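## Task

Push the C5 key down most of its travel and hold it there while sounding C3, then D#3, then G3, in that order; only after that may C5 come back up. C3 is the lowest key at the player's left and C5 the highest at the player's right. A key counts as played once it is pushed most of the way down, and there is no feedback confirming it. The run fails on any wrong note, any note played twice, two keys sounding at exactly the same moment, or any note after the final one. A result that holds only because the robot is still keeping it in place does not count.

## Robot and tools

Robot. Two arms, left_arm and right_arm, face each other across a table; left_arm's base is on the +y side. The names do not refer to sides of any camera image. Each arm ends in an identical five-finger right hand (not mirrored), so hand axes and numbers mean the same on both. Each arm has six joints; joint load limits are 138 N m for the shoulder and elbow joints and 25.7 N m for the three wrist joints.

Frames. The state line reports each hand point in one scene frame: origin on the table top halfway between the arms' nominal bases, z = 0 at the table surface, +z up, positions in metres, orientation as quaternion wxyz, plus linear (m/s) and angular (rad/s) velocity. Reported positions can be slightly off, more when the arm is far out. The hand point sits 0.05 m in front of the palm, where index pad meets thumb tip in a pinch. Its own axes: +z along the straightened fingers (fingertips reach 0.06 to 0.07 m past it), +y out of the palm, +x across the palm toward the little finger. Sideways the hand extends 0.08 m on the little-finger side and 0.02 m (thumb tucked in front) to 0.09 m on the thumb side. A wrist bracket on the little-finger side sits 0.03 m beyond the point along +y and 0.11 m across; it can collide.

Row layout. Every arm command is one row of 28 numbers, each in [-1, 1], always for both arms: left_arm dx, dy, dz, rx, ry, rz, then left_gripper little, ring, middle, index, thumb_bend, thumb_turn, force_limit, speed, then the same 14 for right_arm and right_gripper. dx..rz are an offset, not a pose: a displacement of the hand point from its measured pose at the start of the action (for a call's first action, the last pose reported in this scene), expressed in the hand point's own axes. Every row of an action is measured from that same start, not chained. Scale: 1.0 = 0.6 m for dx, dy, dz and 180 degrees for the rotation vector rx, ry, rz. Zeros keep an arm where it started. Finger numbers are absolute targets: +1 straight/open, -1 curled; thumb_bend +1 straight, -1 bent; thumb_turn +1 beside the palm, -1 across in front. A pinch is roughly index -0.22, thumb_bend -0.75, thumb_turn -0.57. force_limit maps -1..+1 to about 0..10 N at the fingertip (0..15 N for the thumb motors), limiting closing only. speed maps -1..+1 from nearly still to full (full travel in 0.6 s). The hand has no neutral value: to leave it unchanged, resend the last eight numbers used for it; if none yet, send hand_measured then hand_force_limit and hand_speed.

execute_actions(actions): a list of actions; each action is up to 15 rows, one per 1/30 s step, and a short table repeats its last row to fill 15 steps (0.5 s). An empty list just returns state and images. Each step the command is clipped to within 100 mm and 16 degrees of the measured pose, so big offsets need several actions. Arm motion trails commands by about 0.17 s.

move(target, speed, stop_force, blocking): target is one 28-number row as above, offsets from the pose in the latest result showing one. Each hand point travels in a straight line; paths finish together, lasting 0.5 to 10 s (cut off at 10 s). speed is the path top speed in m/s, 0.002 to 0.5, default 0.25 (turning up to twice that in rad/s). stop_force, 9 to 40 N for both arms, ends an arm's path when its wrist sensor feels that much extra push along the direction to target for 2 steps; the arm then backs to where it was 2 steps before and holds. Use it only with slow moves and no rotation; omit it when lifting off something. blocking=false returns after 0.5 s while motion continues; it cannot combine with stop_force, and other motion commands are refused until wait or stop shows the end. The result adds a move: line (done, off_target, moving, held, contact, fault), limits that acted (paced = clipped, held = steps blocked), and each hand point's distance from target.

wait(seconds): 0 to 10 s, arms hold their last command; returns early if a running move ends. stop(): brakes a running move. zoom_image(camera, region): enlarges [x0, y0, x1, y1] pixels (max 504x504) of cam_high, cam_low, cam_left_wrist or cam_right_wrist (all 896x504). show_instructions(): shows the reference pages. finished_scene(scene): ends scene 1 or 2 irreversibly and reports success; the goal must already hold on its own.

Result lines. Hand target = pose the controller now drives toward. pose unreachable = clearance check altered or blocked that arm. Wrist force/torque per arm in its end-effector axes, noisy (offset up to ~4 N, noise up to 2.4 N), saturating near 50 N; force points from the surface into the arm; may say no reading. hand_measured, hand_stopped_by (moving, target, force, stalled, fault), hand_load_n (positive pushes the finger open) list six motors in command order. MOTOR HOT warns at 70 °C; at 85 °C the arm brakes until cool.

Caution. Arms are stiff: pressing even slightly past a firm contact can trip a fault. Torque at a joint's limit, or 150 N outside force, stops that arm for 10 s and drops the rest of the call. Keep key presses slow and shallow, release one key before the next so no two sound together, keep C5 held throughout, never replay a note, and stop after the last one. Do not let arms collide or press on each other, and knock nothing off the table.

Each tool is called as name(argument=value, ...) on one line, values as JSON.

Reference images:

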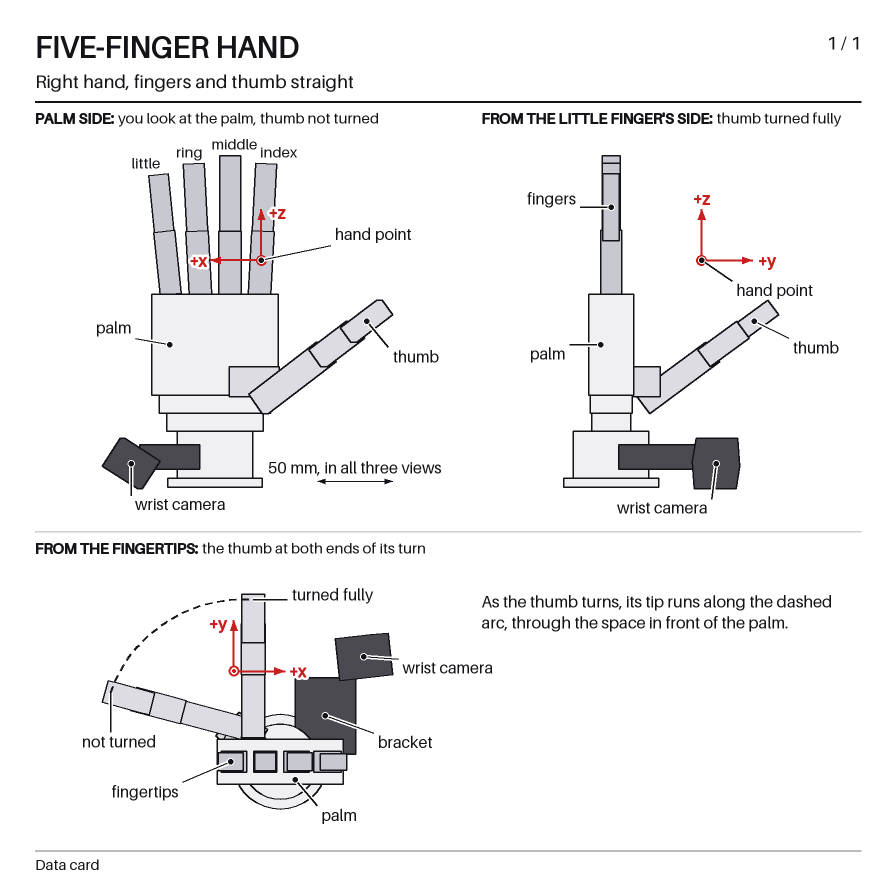

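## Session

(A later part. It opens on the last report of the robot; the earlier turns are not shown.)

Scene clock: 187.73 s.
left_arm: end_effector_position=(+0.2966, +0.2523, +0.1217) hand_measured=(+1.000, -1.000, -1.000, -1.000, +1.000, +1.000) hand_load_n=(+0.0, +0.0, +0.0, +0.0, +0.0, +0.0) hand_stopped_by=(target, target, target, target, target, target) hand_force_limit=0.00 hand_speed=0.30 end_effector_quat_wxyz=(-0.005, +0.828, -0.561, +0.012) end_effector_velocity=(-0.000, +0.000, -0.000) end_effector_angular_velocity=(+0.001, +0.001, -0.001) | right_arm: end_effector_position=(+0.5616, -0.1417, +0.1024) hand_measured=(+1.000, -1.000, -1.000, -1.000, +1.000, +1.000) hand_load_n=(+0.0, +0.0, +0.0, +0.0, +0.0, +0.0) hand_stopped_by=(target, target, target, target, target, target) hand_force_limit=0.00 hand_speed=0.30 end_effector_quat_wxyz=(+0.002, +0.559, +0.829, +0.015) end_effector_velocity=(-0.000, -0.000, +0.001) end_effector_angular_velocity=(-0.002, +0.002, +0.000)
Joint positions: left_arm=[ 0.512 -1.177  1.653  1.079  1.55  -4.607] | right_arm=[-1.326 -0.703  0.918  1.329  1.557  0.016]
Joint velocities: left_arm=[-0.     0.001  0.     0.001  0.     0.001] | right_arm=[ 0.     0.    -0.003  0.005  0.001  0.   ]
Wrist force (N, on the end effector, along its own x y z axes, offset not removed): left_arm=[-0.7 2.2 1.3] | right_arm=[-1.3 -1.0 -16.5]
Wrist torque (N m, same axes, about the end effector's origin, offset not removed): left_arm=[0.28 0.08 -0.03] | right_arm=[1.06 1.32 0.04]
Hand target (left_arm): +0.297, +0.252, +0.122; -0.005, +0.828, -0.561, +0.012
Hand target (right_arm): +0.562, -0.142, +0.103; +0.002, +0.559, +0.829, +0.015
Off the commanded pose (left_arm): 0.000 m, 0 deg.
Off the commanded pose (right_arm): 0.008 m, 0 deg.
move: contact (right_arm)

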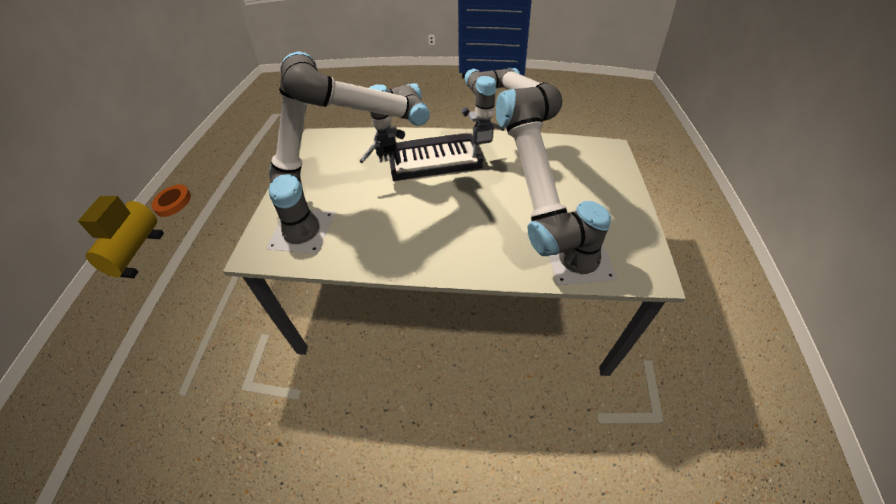

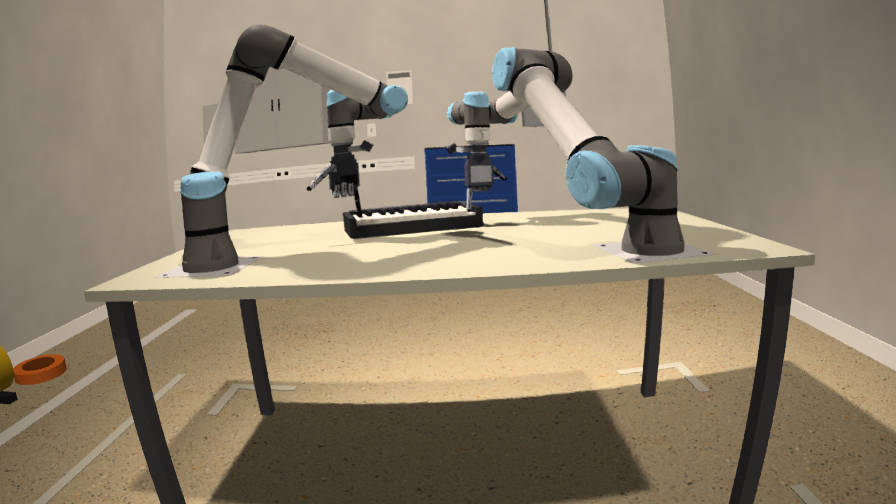

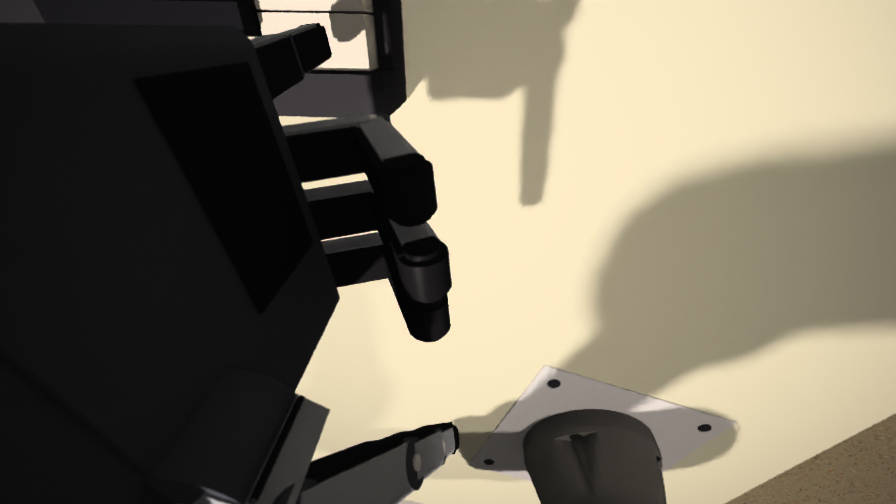

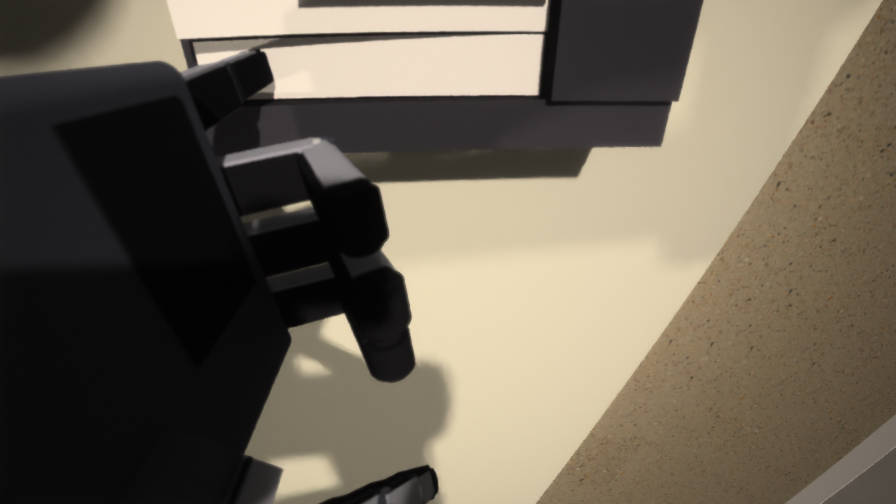

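wait(seconds=0)

Scene clock: 190.17 s.
left_arm: end_effector_position=(+0.2966, +0.2523, +0.1217) hand_measured=(+1.000, -1.000, -1.000, -1.000, +1.000, +1.000) hand_load_n=(+0.0, +0.0, +0.0, +0.0, +0.0, +0.0) hand_stopped_by=(target, target, target, target, target, target) hand_force_limit=0.00 hand_speed=0.30 end_effector_quat_wxyz=(-0.005, +0.828, -0.561, +0.012) end_effector_velocity=(-0.000, -0.000, +0.000) end_effector_angular_velocity=(-0.000, -0.000, -0.000) | right_arm: end_effector_position=(+0.5616, -0.1417, +0.1028) hand_measured=(+1.000, -1.000, -1.000, -1.000, +1.000, +1.000) hand_load_n=(+0.0, +0.0, +0.0, +0.0, +0.0, +0.0) hand_stopped_by=(target, target, target, target, target, target) hand_force_limit=0.00 hand_speed=0.30 end_effector_quat_wxyz=(+0.002, +0.559, +0.829, +0.015) end_effector_velocity=(+0.001, -0.001, +0.000) end_effector_angular_velocity=(-0.001, -0.001, -0.000)
Joint positions: left_arm=[ 0.512 -1.177  1.653  1.079  1.55  -4.607] | right_arm=[-1.326 -0.704  0.917  1.33   1.557  0.016]
Joint velocities: left_arm=[-0.001 -0.    -0.    -0.    -0.    -0.   ] | right_arm=[-0.001 -0.    -0.    -0.     0.001 -0.   ]
Wrist force (N, on the end effector, along its own x y z axes, offset not removed): left_arm=[-1.3 1.4 0.4] | right_arm=[-0.6 -2.0 -10.9]
Wrist torque (N m, same axes, about the end effector's origin, offset not removed): left_arm=[0.14 0.11 -0.14] | right_arm=[0.69 0.97 -0.01]
Hand target (left_arm): +0.297, +0.252, +0.122; -0.005, +0.828, -0.561, +0.012
Hand target (right_arm): +0.562, -0.142, +0.103; +0.002, +0.559, +0.829, +0.015
Off the commanded pose (left_arm): 0.000 m, 0 deg.
Off the commanded pose (right_arm): 0.008 m, 0 deg.

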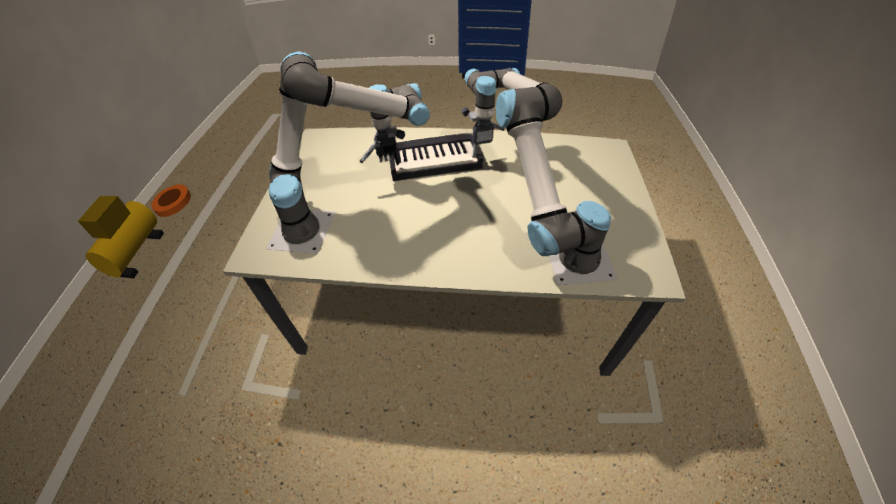

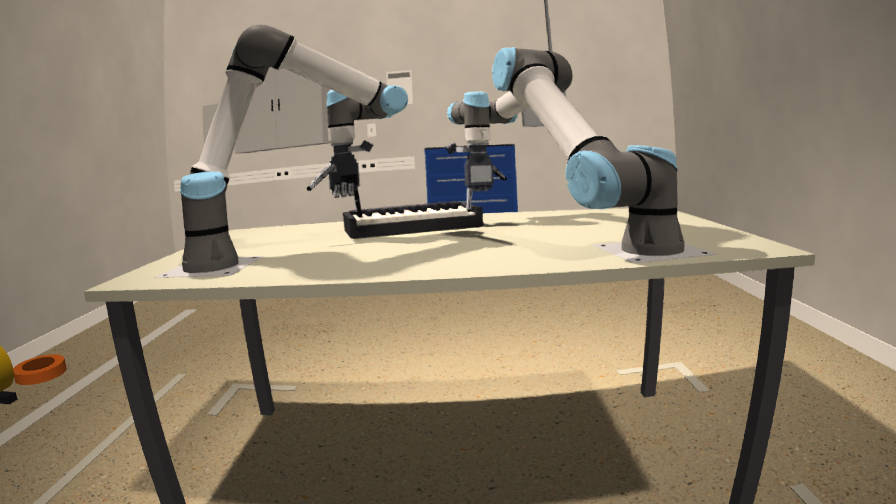

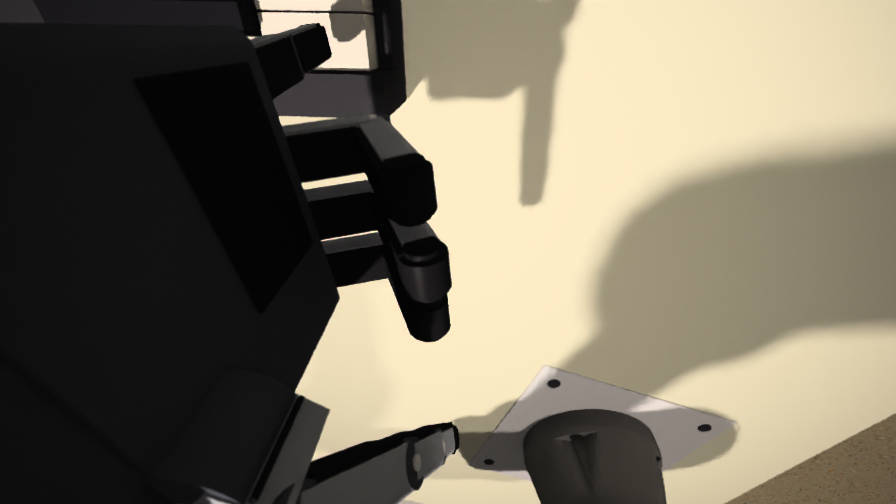

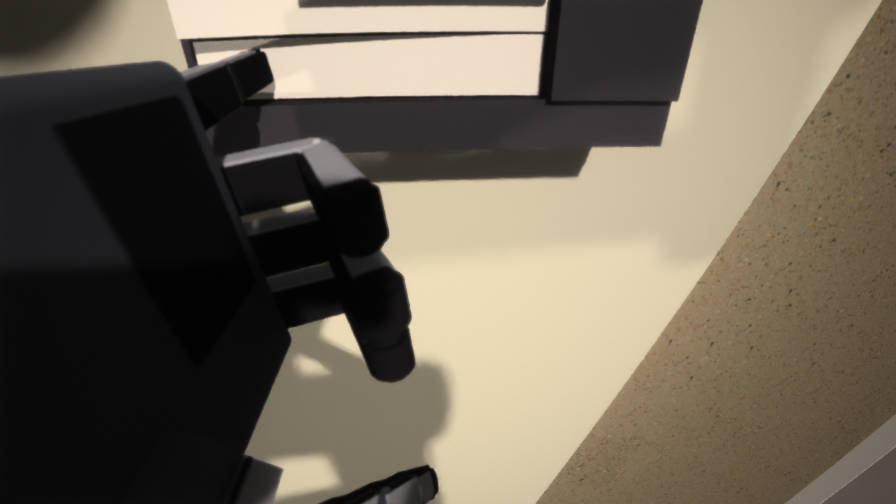

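move(target=[-0.001,0,0.042,0,0,0,1,-1,-1,-1,1,1,0,0.3,0,0,-0.0005,0,0,0,1,-1,-1,-1,1,1,0,0.3], speed=0.005, stop_force=9)

zoom_image(camera="cam_low", region=[330, 170, 500, 250])

zoom_image(camera="cam_left_wrist", region=[200, 0, 420, 130])

Scene clock: 204.97 s.
left_arm: end_effector_position=(+0.2969, +0.2528, +0.0969) hand_measured=(+1.000, -1.000, -1.000, -1.000, +1.000, +1.000) hand_load_n=(-1.5, +0.0, +0.0, +0.0, +0.0, +0.0) hand_stopped_by=(target, target, target, target, target, target) hand_force_limit=0.00 hand_speed=0.30 end_effector_quat_wxyz=(-0.006, +0.828, -0.561, +0.012) end_effector_velocity=(-0.001, +0.001, +0.001) end_effector_angular_velocity=(+0.004, +0.002, -0.001) | right_arm: end_effector_position=(+0.5616, -0.1417, +0.1031) hand_measured=(+1.000, -1.000, -1.000, -1.000, +1.000, +1.000) hand_load_n=(+0.0, +0.0, +0.0, +0.0, +0.0, +0.0) hand_stopped_by=(target, target, target, target, target, target) hand_force_limit=0.00 hand_speed=0.30 end_effector_quat_wxyz=(+0.002, +0.559, +0.829, +0.015) end_effector_velocity=(+0.000, +0.001, -0.000) end_effector_angular_velocity=(+0.003, -0.001, +0.000)
Joint positions: left_arm=[ 0.513 -1.148  1.683  1.021  1.55  -4.606] | right_arm=[-1.326 -0.704  0.917  1.331  1.557  0.016]
Joint velocities: left_arm=[-0.001 -0.    -0.     0.005 -0.    -0.   ] | right_arm=[-0.    -0.     0.    -0.002 -0.002 -0.   ]
Wrist force (N, on the end effector, along its own x y z axes, offset not removed): left_arm=[-0.1 2.0 -13.5] | right_arm=[0.7 0.2 -10.2]
Wrist torque (N m, same axes, about the end effector's origin, offset not removed): left_arm=[0.84 0.98 0.06] | right_arm=[1.06 0.47 0.06]
Hand target (left_arm): +0.297, +0.253, +0.097; -0.005, +0.828, -0.561, +0.012
Hand target (right_arm): +0.562, -0.142, +0.103; +0.002, +0.559, +0.829, +0.015
Off the commanded pose (left_arm): 0.000 m, 0 deg.
Off the commanded pose (right_arm): 0.000 m, 0 deg.
move: contact (left_arm)

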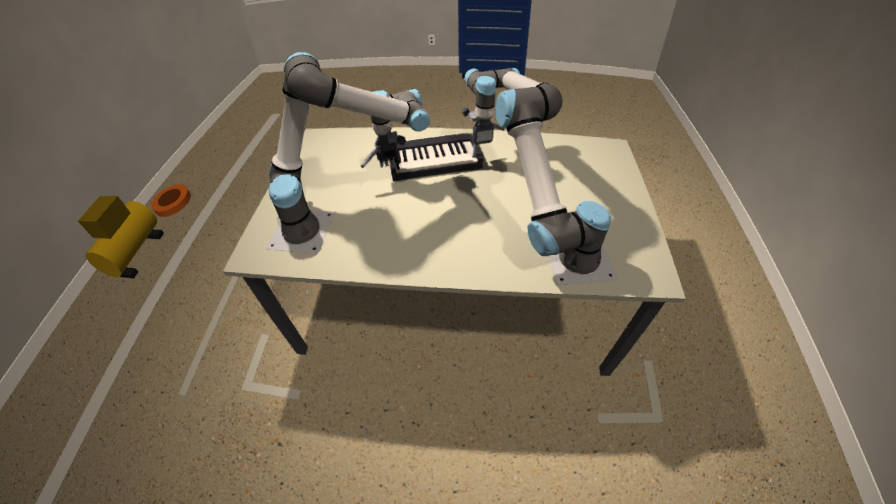

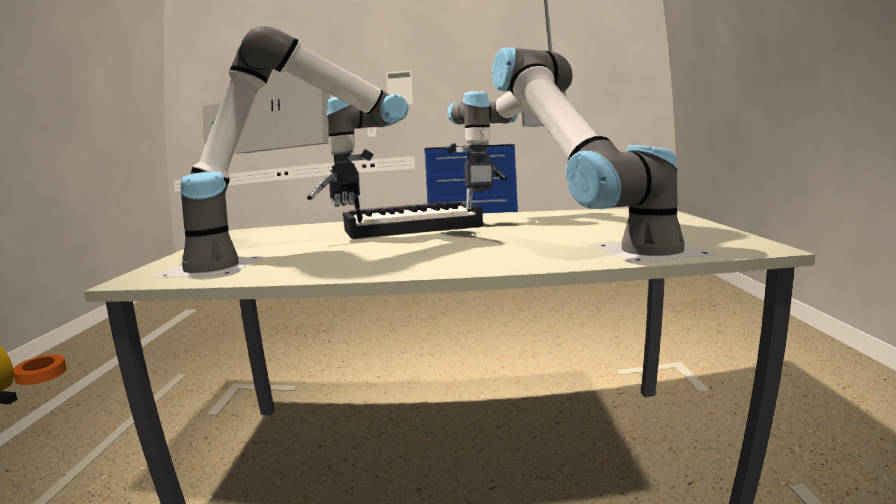

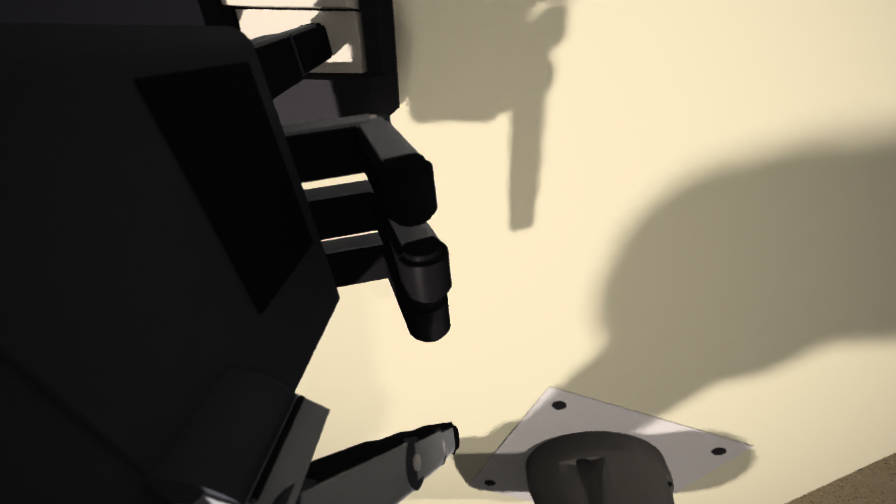

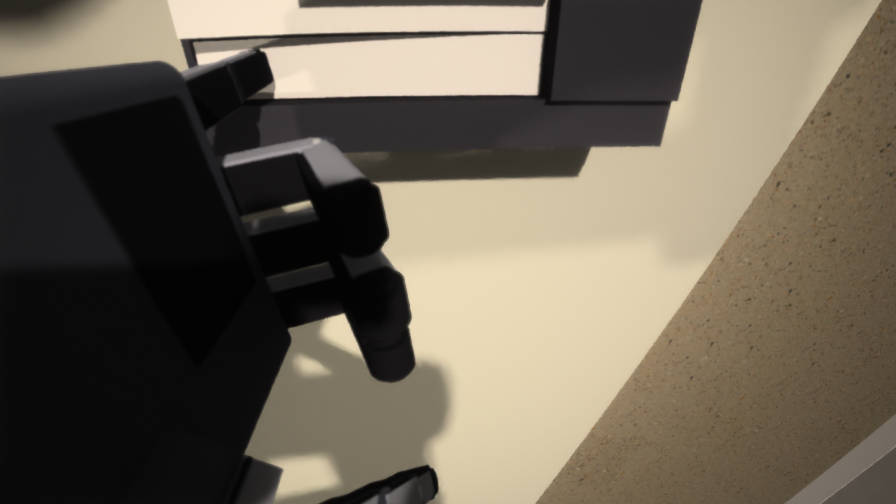

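Region (330, 170, 500, 250) of cam_low's 896x504 image, scaled by 2.965, with more detail than that image has; it fills the top 237 rows of this view, and the rest is white.

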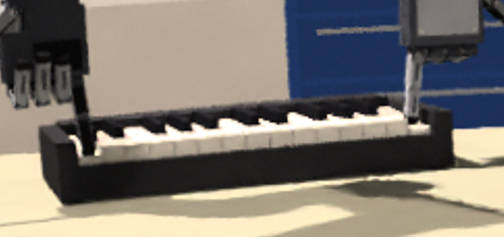

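Region (200, 0, 420, 130) of cam_left_wrist's 896x504 image, scaled by 2.291, with more detail than that image has; it fills the top 298 rows of this view, and the rest is white.

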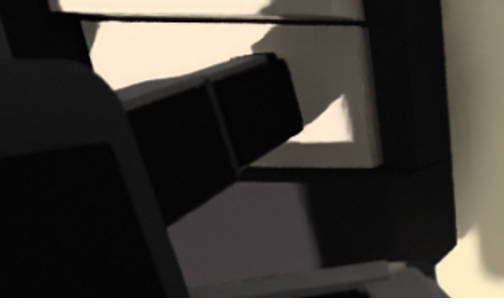

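move(target=[0,0,-0.055,0,0,0,1,-1,-1,-1,1,1,0,0.3,0,0,0,0,0,0,1,-1,-1,-1,1,1,0,0.3], speed=0.05)

move(target=[0.063,-0.07,0,0,0,0,1,-1,-1,-1,1,1,0,0.3,0,0,0,0,0,0,1,-1,-1,-1,1,1,0,0.3], speed=0.08)

zoom_image(camera="cam_low", region=[330, 170, 500, 250])

zoom_image(camera="cam_left_wrist", region=[220, 0, 500, 170])

Scene clock: 222.60 s.
left_arm: end_effector_position=(+0.2961, +0.2529, +0.1295) hand_measured=(+1.000, -1.000, -1.000, -1.000, +1.000, +1.000) hand_load_n=(+0.0, +0.0, +0.0, +0.0, +0.0, +0.0) hand_stopped_by=(target, target, target, target, target, target) hand_force_limit=0.00 hand_speed=0.30 end_effector_quat_wxyz=(-0.006, +0.828, -0.561, +0.012) end_effector_velocity=(-0.000, -0.000, +0.003) end_effector_angular_velocity=(+0.001, -0.000, +0.000) | right_arm: end_effector_position=(+0.5616, -0.1417, +0.1031) hand_measured=(+1.000, -1.000, -1.000, -1.000, +1.000, +1.000) hand_load_n=(+0.0, +0.0, +0.0, +0.0, +0.0, +0.0) hand_stopped_by=(target, target, target, target, target, target) hand_force_limit=0.00 hand_speed=0.30 end_effector_quat_wxyz=(+0.002, +0.559, +0.829, +0.015) end_effector_velocity=(-0.000, -0.000, -0.000) end_effector_angular_velocity=(-0.001, +0.001, +0.000)
Joint positions: left_arm=[ 0.512 -1.187  1.645  1.097  1.55  -4.607] | right_arm=[-1.326 -0.704  0.917  1.331  1.557  0.016]
Joint velocities: left_arm=[-0.001 -0.003 -0.003  0.007 -0.    -0.001] | right_arm=[ 0.     0.     0.     0.002  0.    -0.   ]
Wrist force (N, on the end effector, along its own x y z axes, offset not removed): left_arm=[-0.7 1.8 0.2] | right_arm=[1.3 -2.2 -8.8]
Wrist torque (N m, same axes, about the end effector's origin, offset not removed): left_arm=[0.31 -0.02 -0.08] | right_arm=[0.58 0.52 -0.06]
Hand target (left_arm): +0.296, +0.253, +0.130; -0.006, +0.828, -0.561, +0.012
Hand target (right_arm): +0.562, -0.142, +0.103; +0.002, +0.559, +0.829, +0.015
Off the commanded pose (left_arm): 0.000 m, 0 deg.
Off the commanded pose (right_arm): 0.000 m, 0 deg.
move: done

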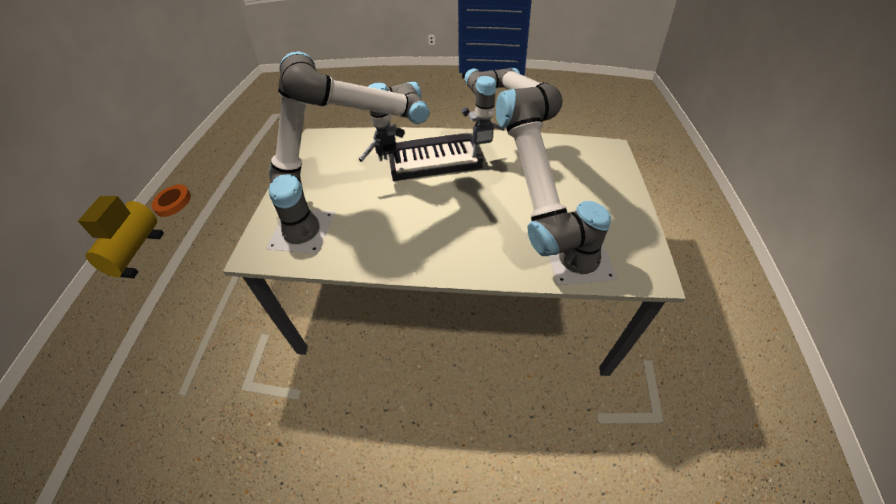

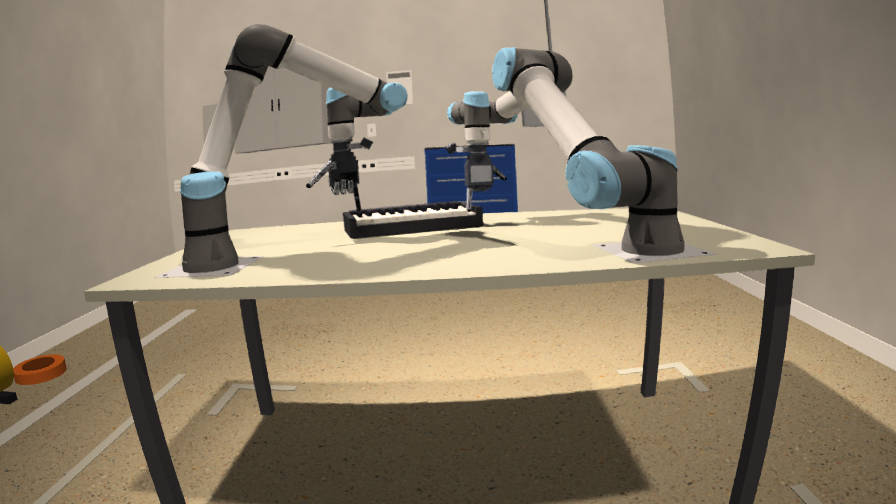

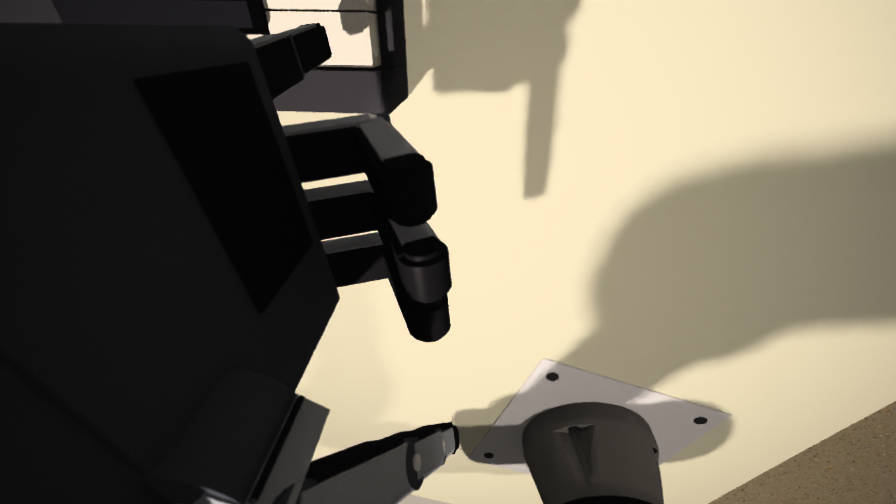

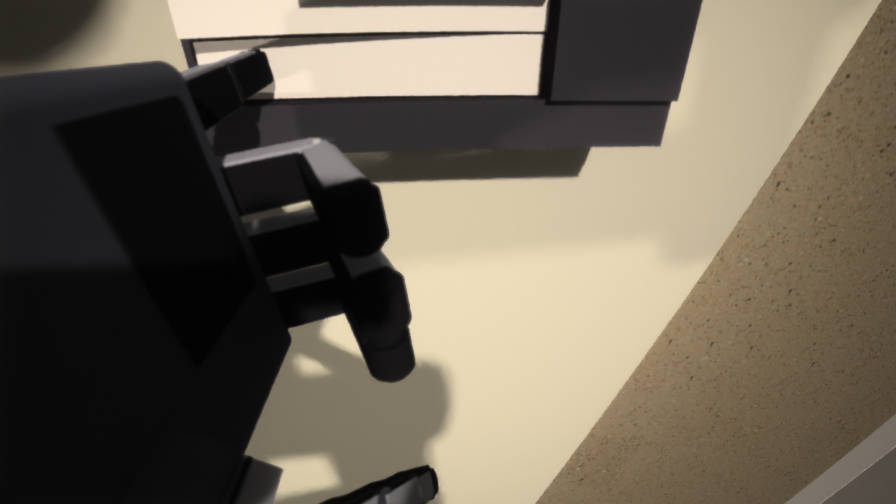

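Scene clock: 223.83 s.
left_arm: end_effector_position=(+0.3489, +0.2336, +0.1309) hand_measured=(+1.000, -1.000, -1.000, -1.000, +1.000, +1.000) hand_load_n=(+0.0, +0.0, +0.0, +0.0, +0.0, +0.0) hand_stopped_by=(target, target, target, target, target, target) hand_force_limit=0.00 hand_speed=0.30 end_effector_quat_wxyz=(-0.006, +0.828, -0.561, +0.012) end_effector_velocity=(+0.002, -0.001, -0.000) end_effector_angular_velocity=(+0.000, +0.001, -0.002) | right_arm: end_effector_position=(+0.5616, -0.1417, +0.1031) hand_measured=(+1.000, -1.000, -1.000, -1.000, +1.000, +1.000) hand_load_n=(+0.0, +0.0, +0.0, +0.0, +0.0, +0.0) hand_stopped_by=(target, target, target, target, target, target) hand_force_limit=0.00 hand_speed=0.30 end_effector_quat_wxyz=(+0.002, +0.559, +0.829, +0.015) end_effector_velocity=(+0.000, +0.000, +0.000) end_effector_angular_velocity=(-0.001, -0.002, +0.001)
Joint positions: left_arm=[ 0.593 -1.072  1.468  1.158  1.551 -4.526] | right_arm=[-1.326 -0.704  0.917  1.331  1.557  0.016]
Joint velocities: left_arm=[ 0.003  0.007 -0.01   0.004  0.001  0.004] | right_arm=[ 0.001 -0.    -0.    -0.     0.001 -0.   ]
Wrist force (N, on the end effector, along its own x y z axes, offset not removed): left_arm=[-0.7 1.8 -1.3] | right_arm=[2.3 -1.0 -6.4]
Wrist torque (N m, same axes, about the end effector's origin, offset not removed): left_arm=[0.36 0.03 -0.20] | right_arm=[0.85 0.21 0.10]
Hand target (left_arm): +0.349, +0.233, +0.131; -0.006, +0.828, -0.561, +0.012
Hand target (right_arm): +0.562, -0.142, +0.103; +0.002, +0.559, +0.829, +0.015
Off the commanded pose (left_arm): 0.000 m, 0 deg.
Off the commanded pose (right_arm): 0.000 m, 0 deg.
move: done

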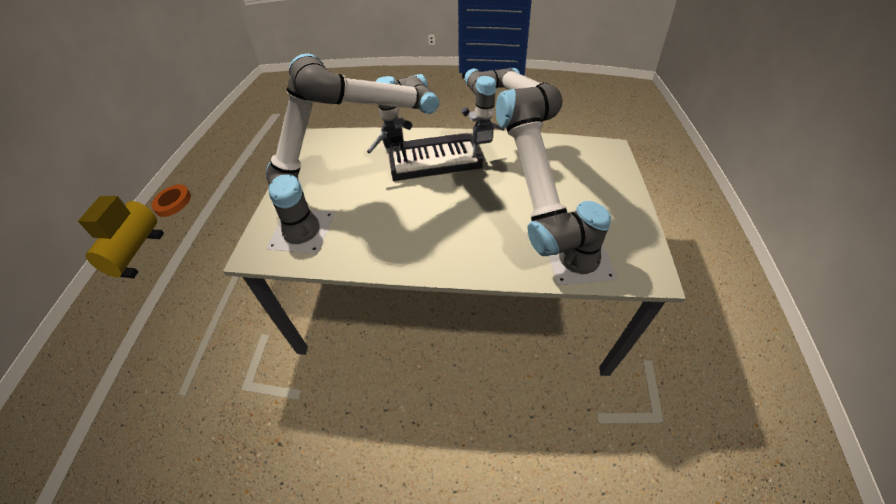

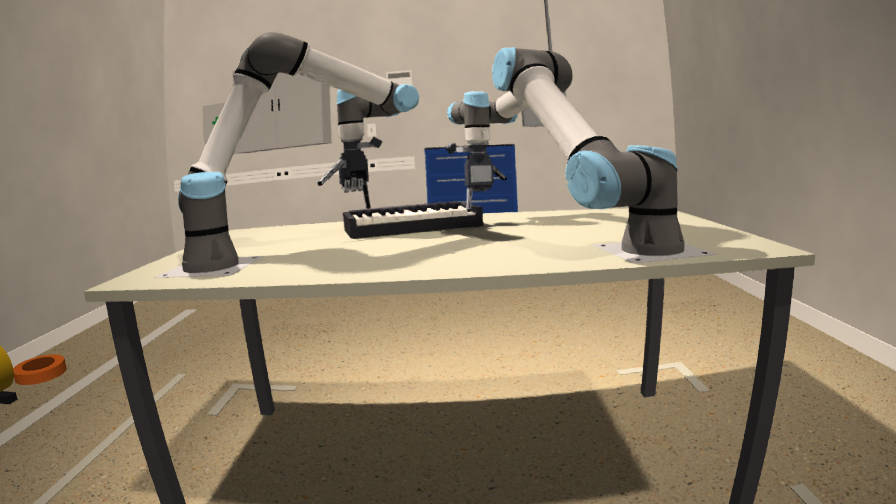

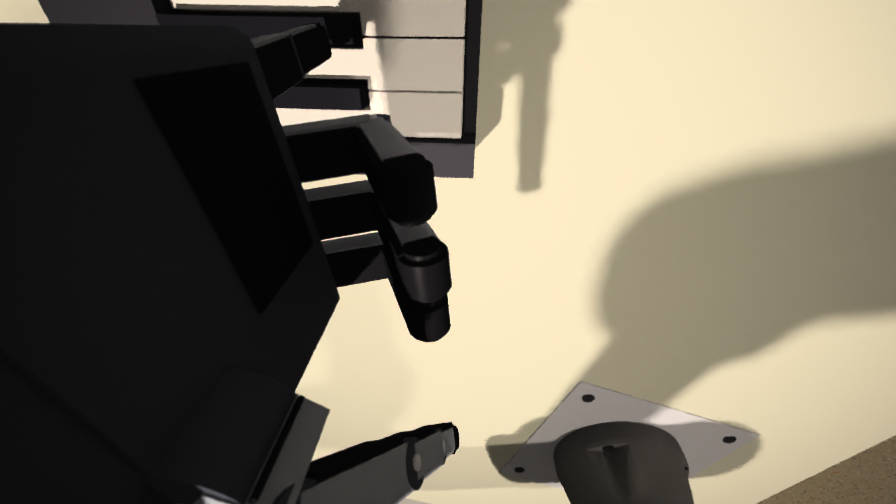

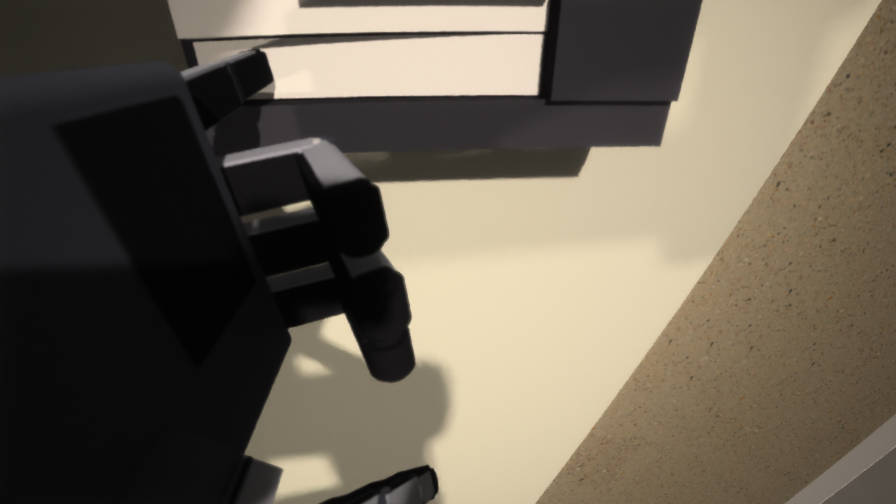

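Region (330, 170, 500, 250) of cam_low's 896x504 image, scaled by 2.965, with more detail than that image has; it fills the top 237 rows of this view, and the rest is white.

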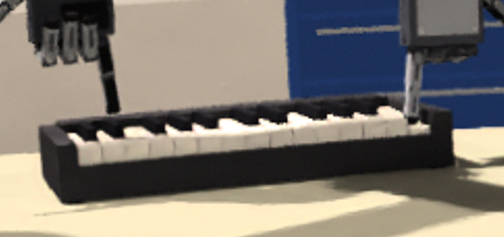

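Region (220, 0, 500, 170) of cam_left_wrist's 896x504 image, scaled by 1.800, with more detail than that image has; it fills the top 306 rows of this view, and the rest is white.

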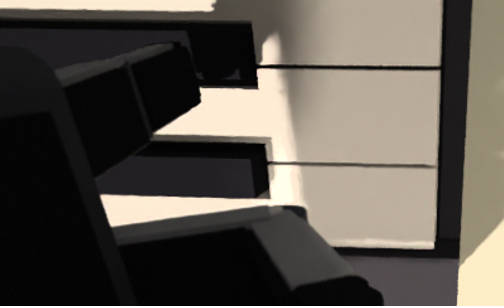

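move(target=[0.0065,0,0.014,0,0,0,1,-1,-1,-1,1,1,0,0.3,0,0,0,0,0,0,1,-1,-1,-1,1,1,0,0.3], speed=0.03)

zoom_image(camera="cam_low", region=[335, 185, 415, 240])

zoom_image(camera="cam_left_wrist", region=[240, 0, 420, 120])

Scene clock: 234.17 s.
left_arm: end_effector_position=(+0.3504, +0.2301, +0.1229) hand_measured=(+1.000, -1.000, -1.000, -1.000, +1.000, +1.000) hand_load_n=(+0.0, +0.0, +0.0, +0.0, +0.0, +0.0) hand_stopped_by=(target, target, target, target, target, target) hand_force_limit=0.00 hand_speed=0.30 end_effector_quat_wxyz=(-0.006, +0.828, -0.561, +0.012) end_effector_velocity=(+0.001, -0.000, -0.003) end_effector_angular_velocity=(+0.000, +0.000, +0.003) | right_arm: end_effector_position=(+0.5616, -0.1417, +0.1031) hand_measured=(+1.000, -1.000, -1.000, -1.000, +1.000, +1.000) hand_load_n=(+0.0, +0.0, +0.0, +0.0, +0.0, +0.0) hand_stopped_by=(target, target, target, target, target, target) hand_force_limit=0.00 hand_speed=0.30 end_effector_quat_wxyz=(+0.002, +0.559, +0.829, +0.015) end_effector_velocity=(+0.000, +0.000, -0.000) end_effector_angular_velocity=(+0.002, +0.000, +0.000)
Joint positions: left_arm=[ 0.592 -1.057  1.466  1.144  1.551 -4.527] | right_arm=[-1.326 -0.704  0.917  1.331  1.557  0.016]
Joint velocities: left_arm=[ 0.001  0.005 -0.    -0.004  0.    -0.001] | right_arm=[-0.     0.001 -0.    -0.001 -0.002 -0.   ]
Wrist force (N, on the end effector, along its own x y z axes, offset not removed): left_arm=[-1.7 0.9 0.4] | right_arm=[-0.7 -1.7 -12.4]
Wrist torque (N m, same axes, about the end effector's origin, offset not removed): left_arm=[0.17 0.20 -0.20] | right_arm=[0.81 0.71 -0.17]
Hand target (left_arm): +0.350, +0.230, +0.123; -0.006, +0.828, -0.561, +0.012
Hand target (right_arm): +0.562, -0.142, +0.103; +0.002, +0.559, +0.829, +0.015
Off the commanded pose (left_arm): 0.000 m, 0 deg.
Off the commanded pose (right_arm): 0.000 m, 0 deg.
move: done

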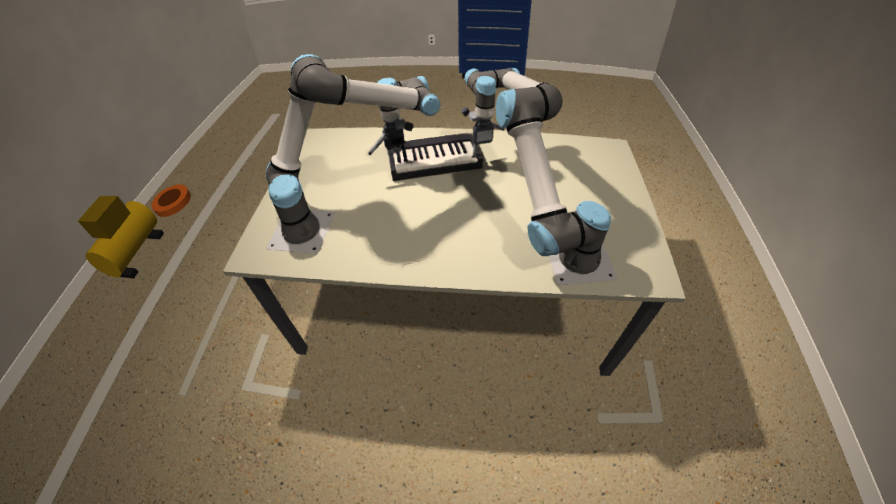

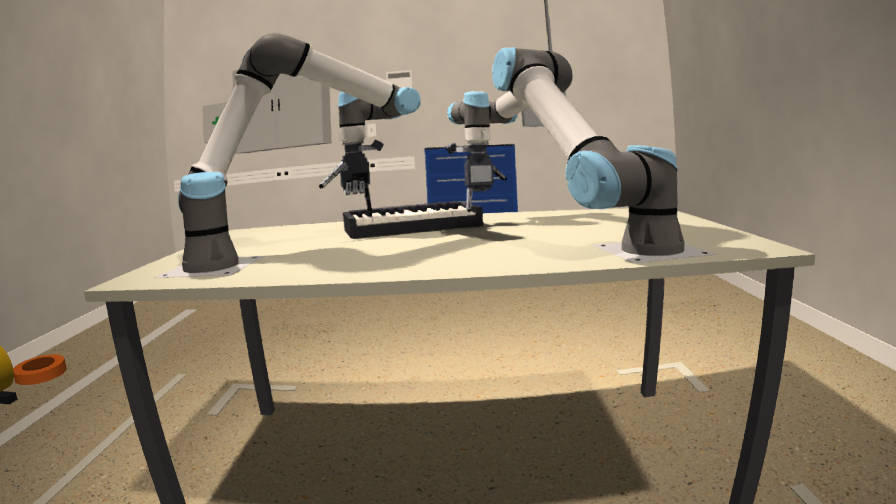

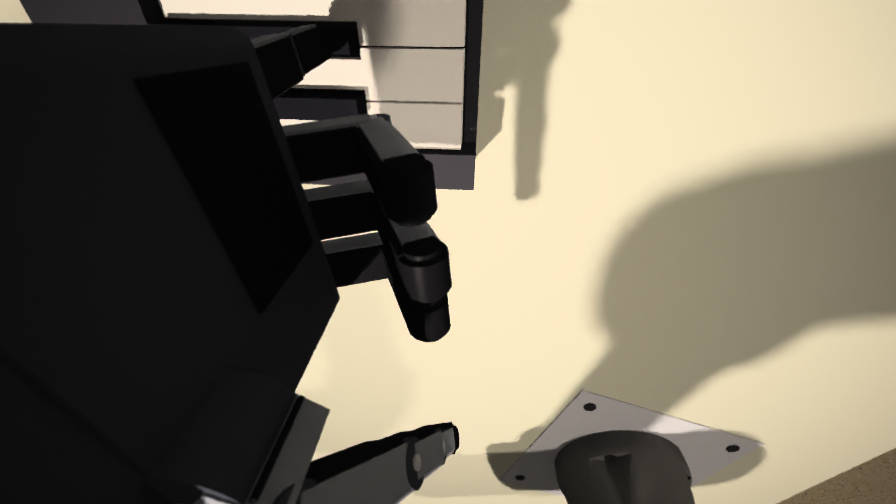

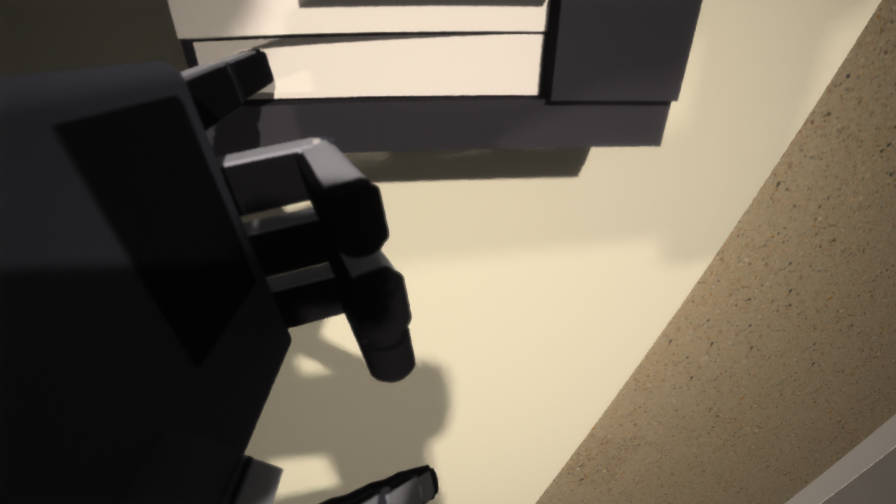

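Region (335, 185, 415, 240) of cam_low's 896x504 image, scaled by 6.300, with more detail than that image has; it fills the top 346 rows of this view, and the rest is white.

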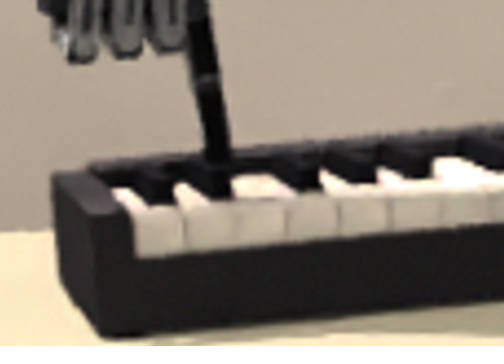

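Region (240, 0, 420, 120) of cam_left_wrist's 896x504 image, scaled by 2.800, with more detail than that image has.

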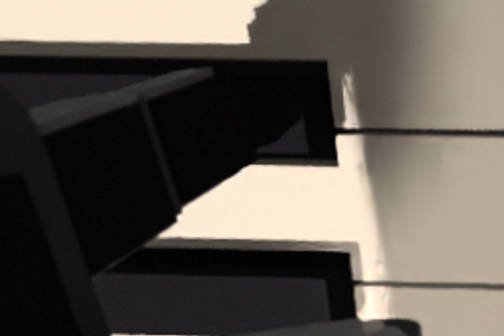

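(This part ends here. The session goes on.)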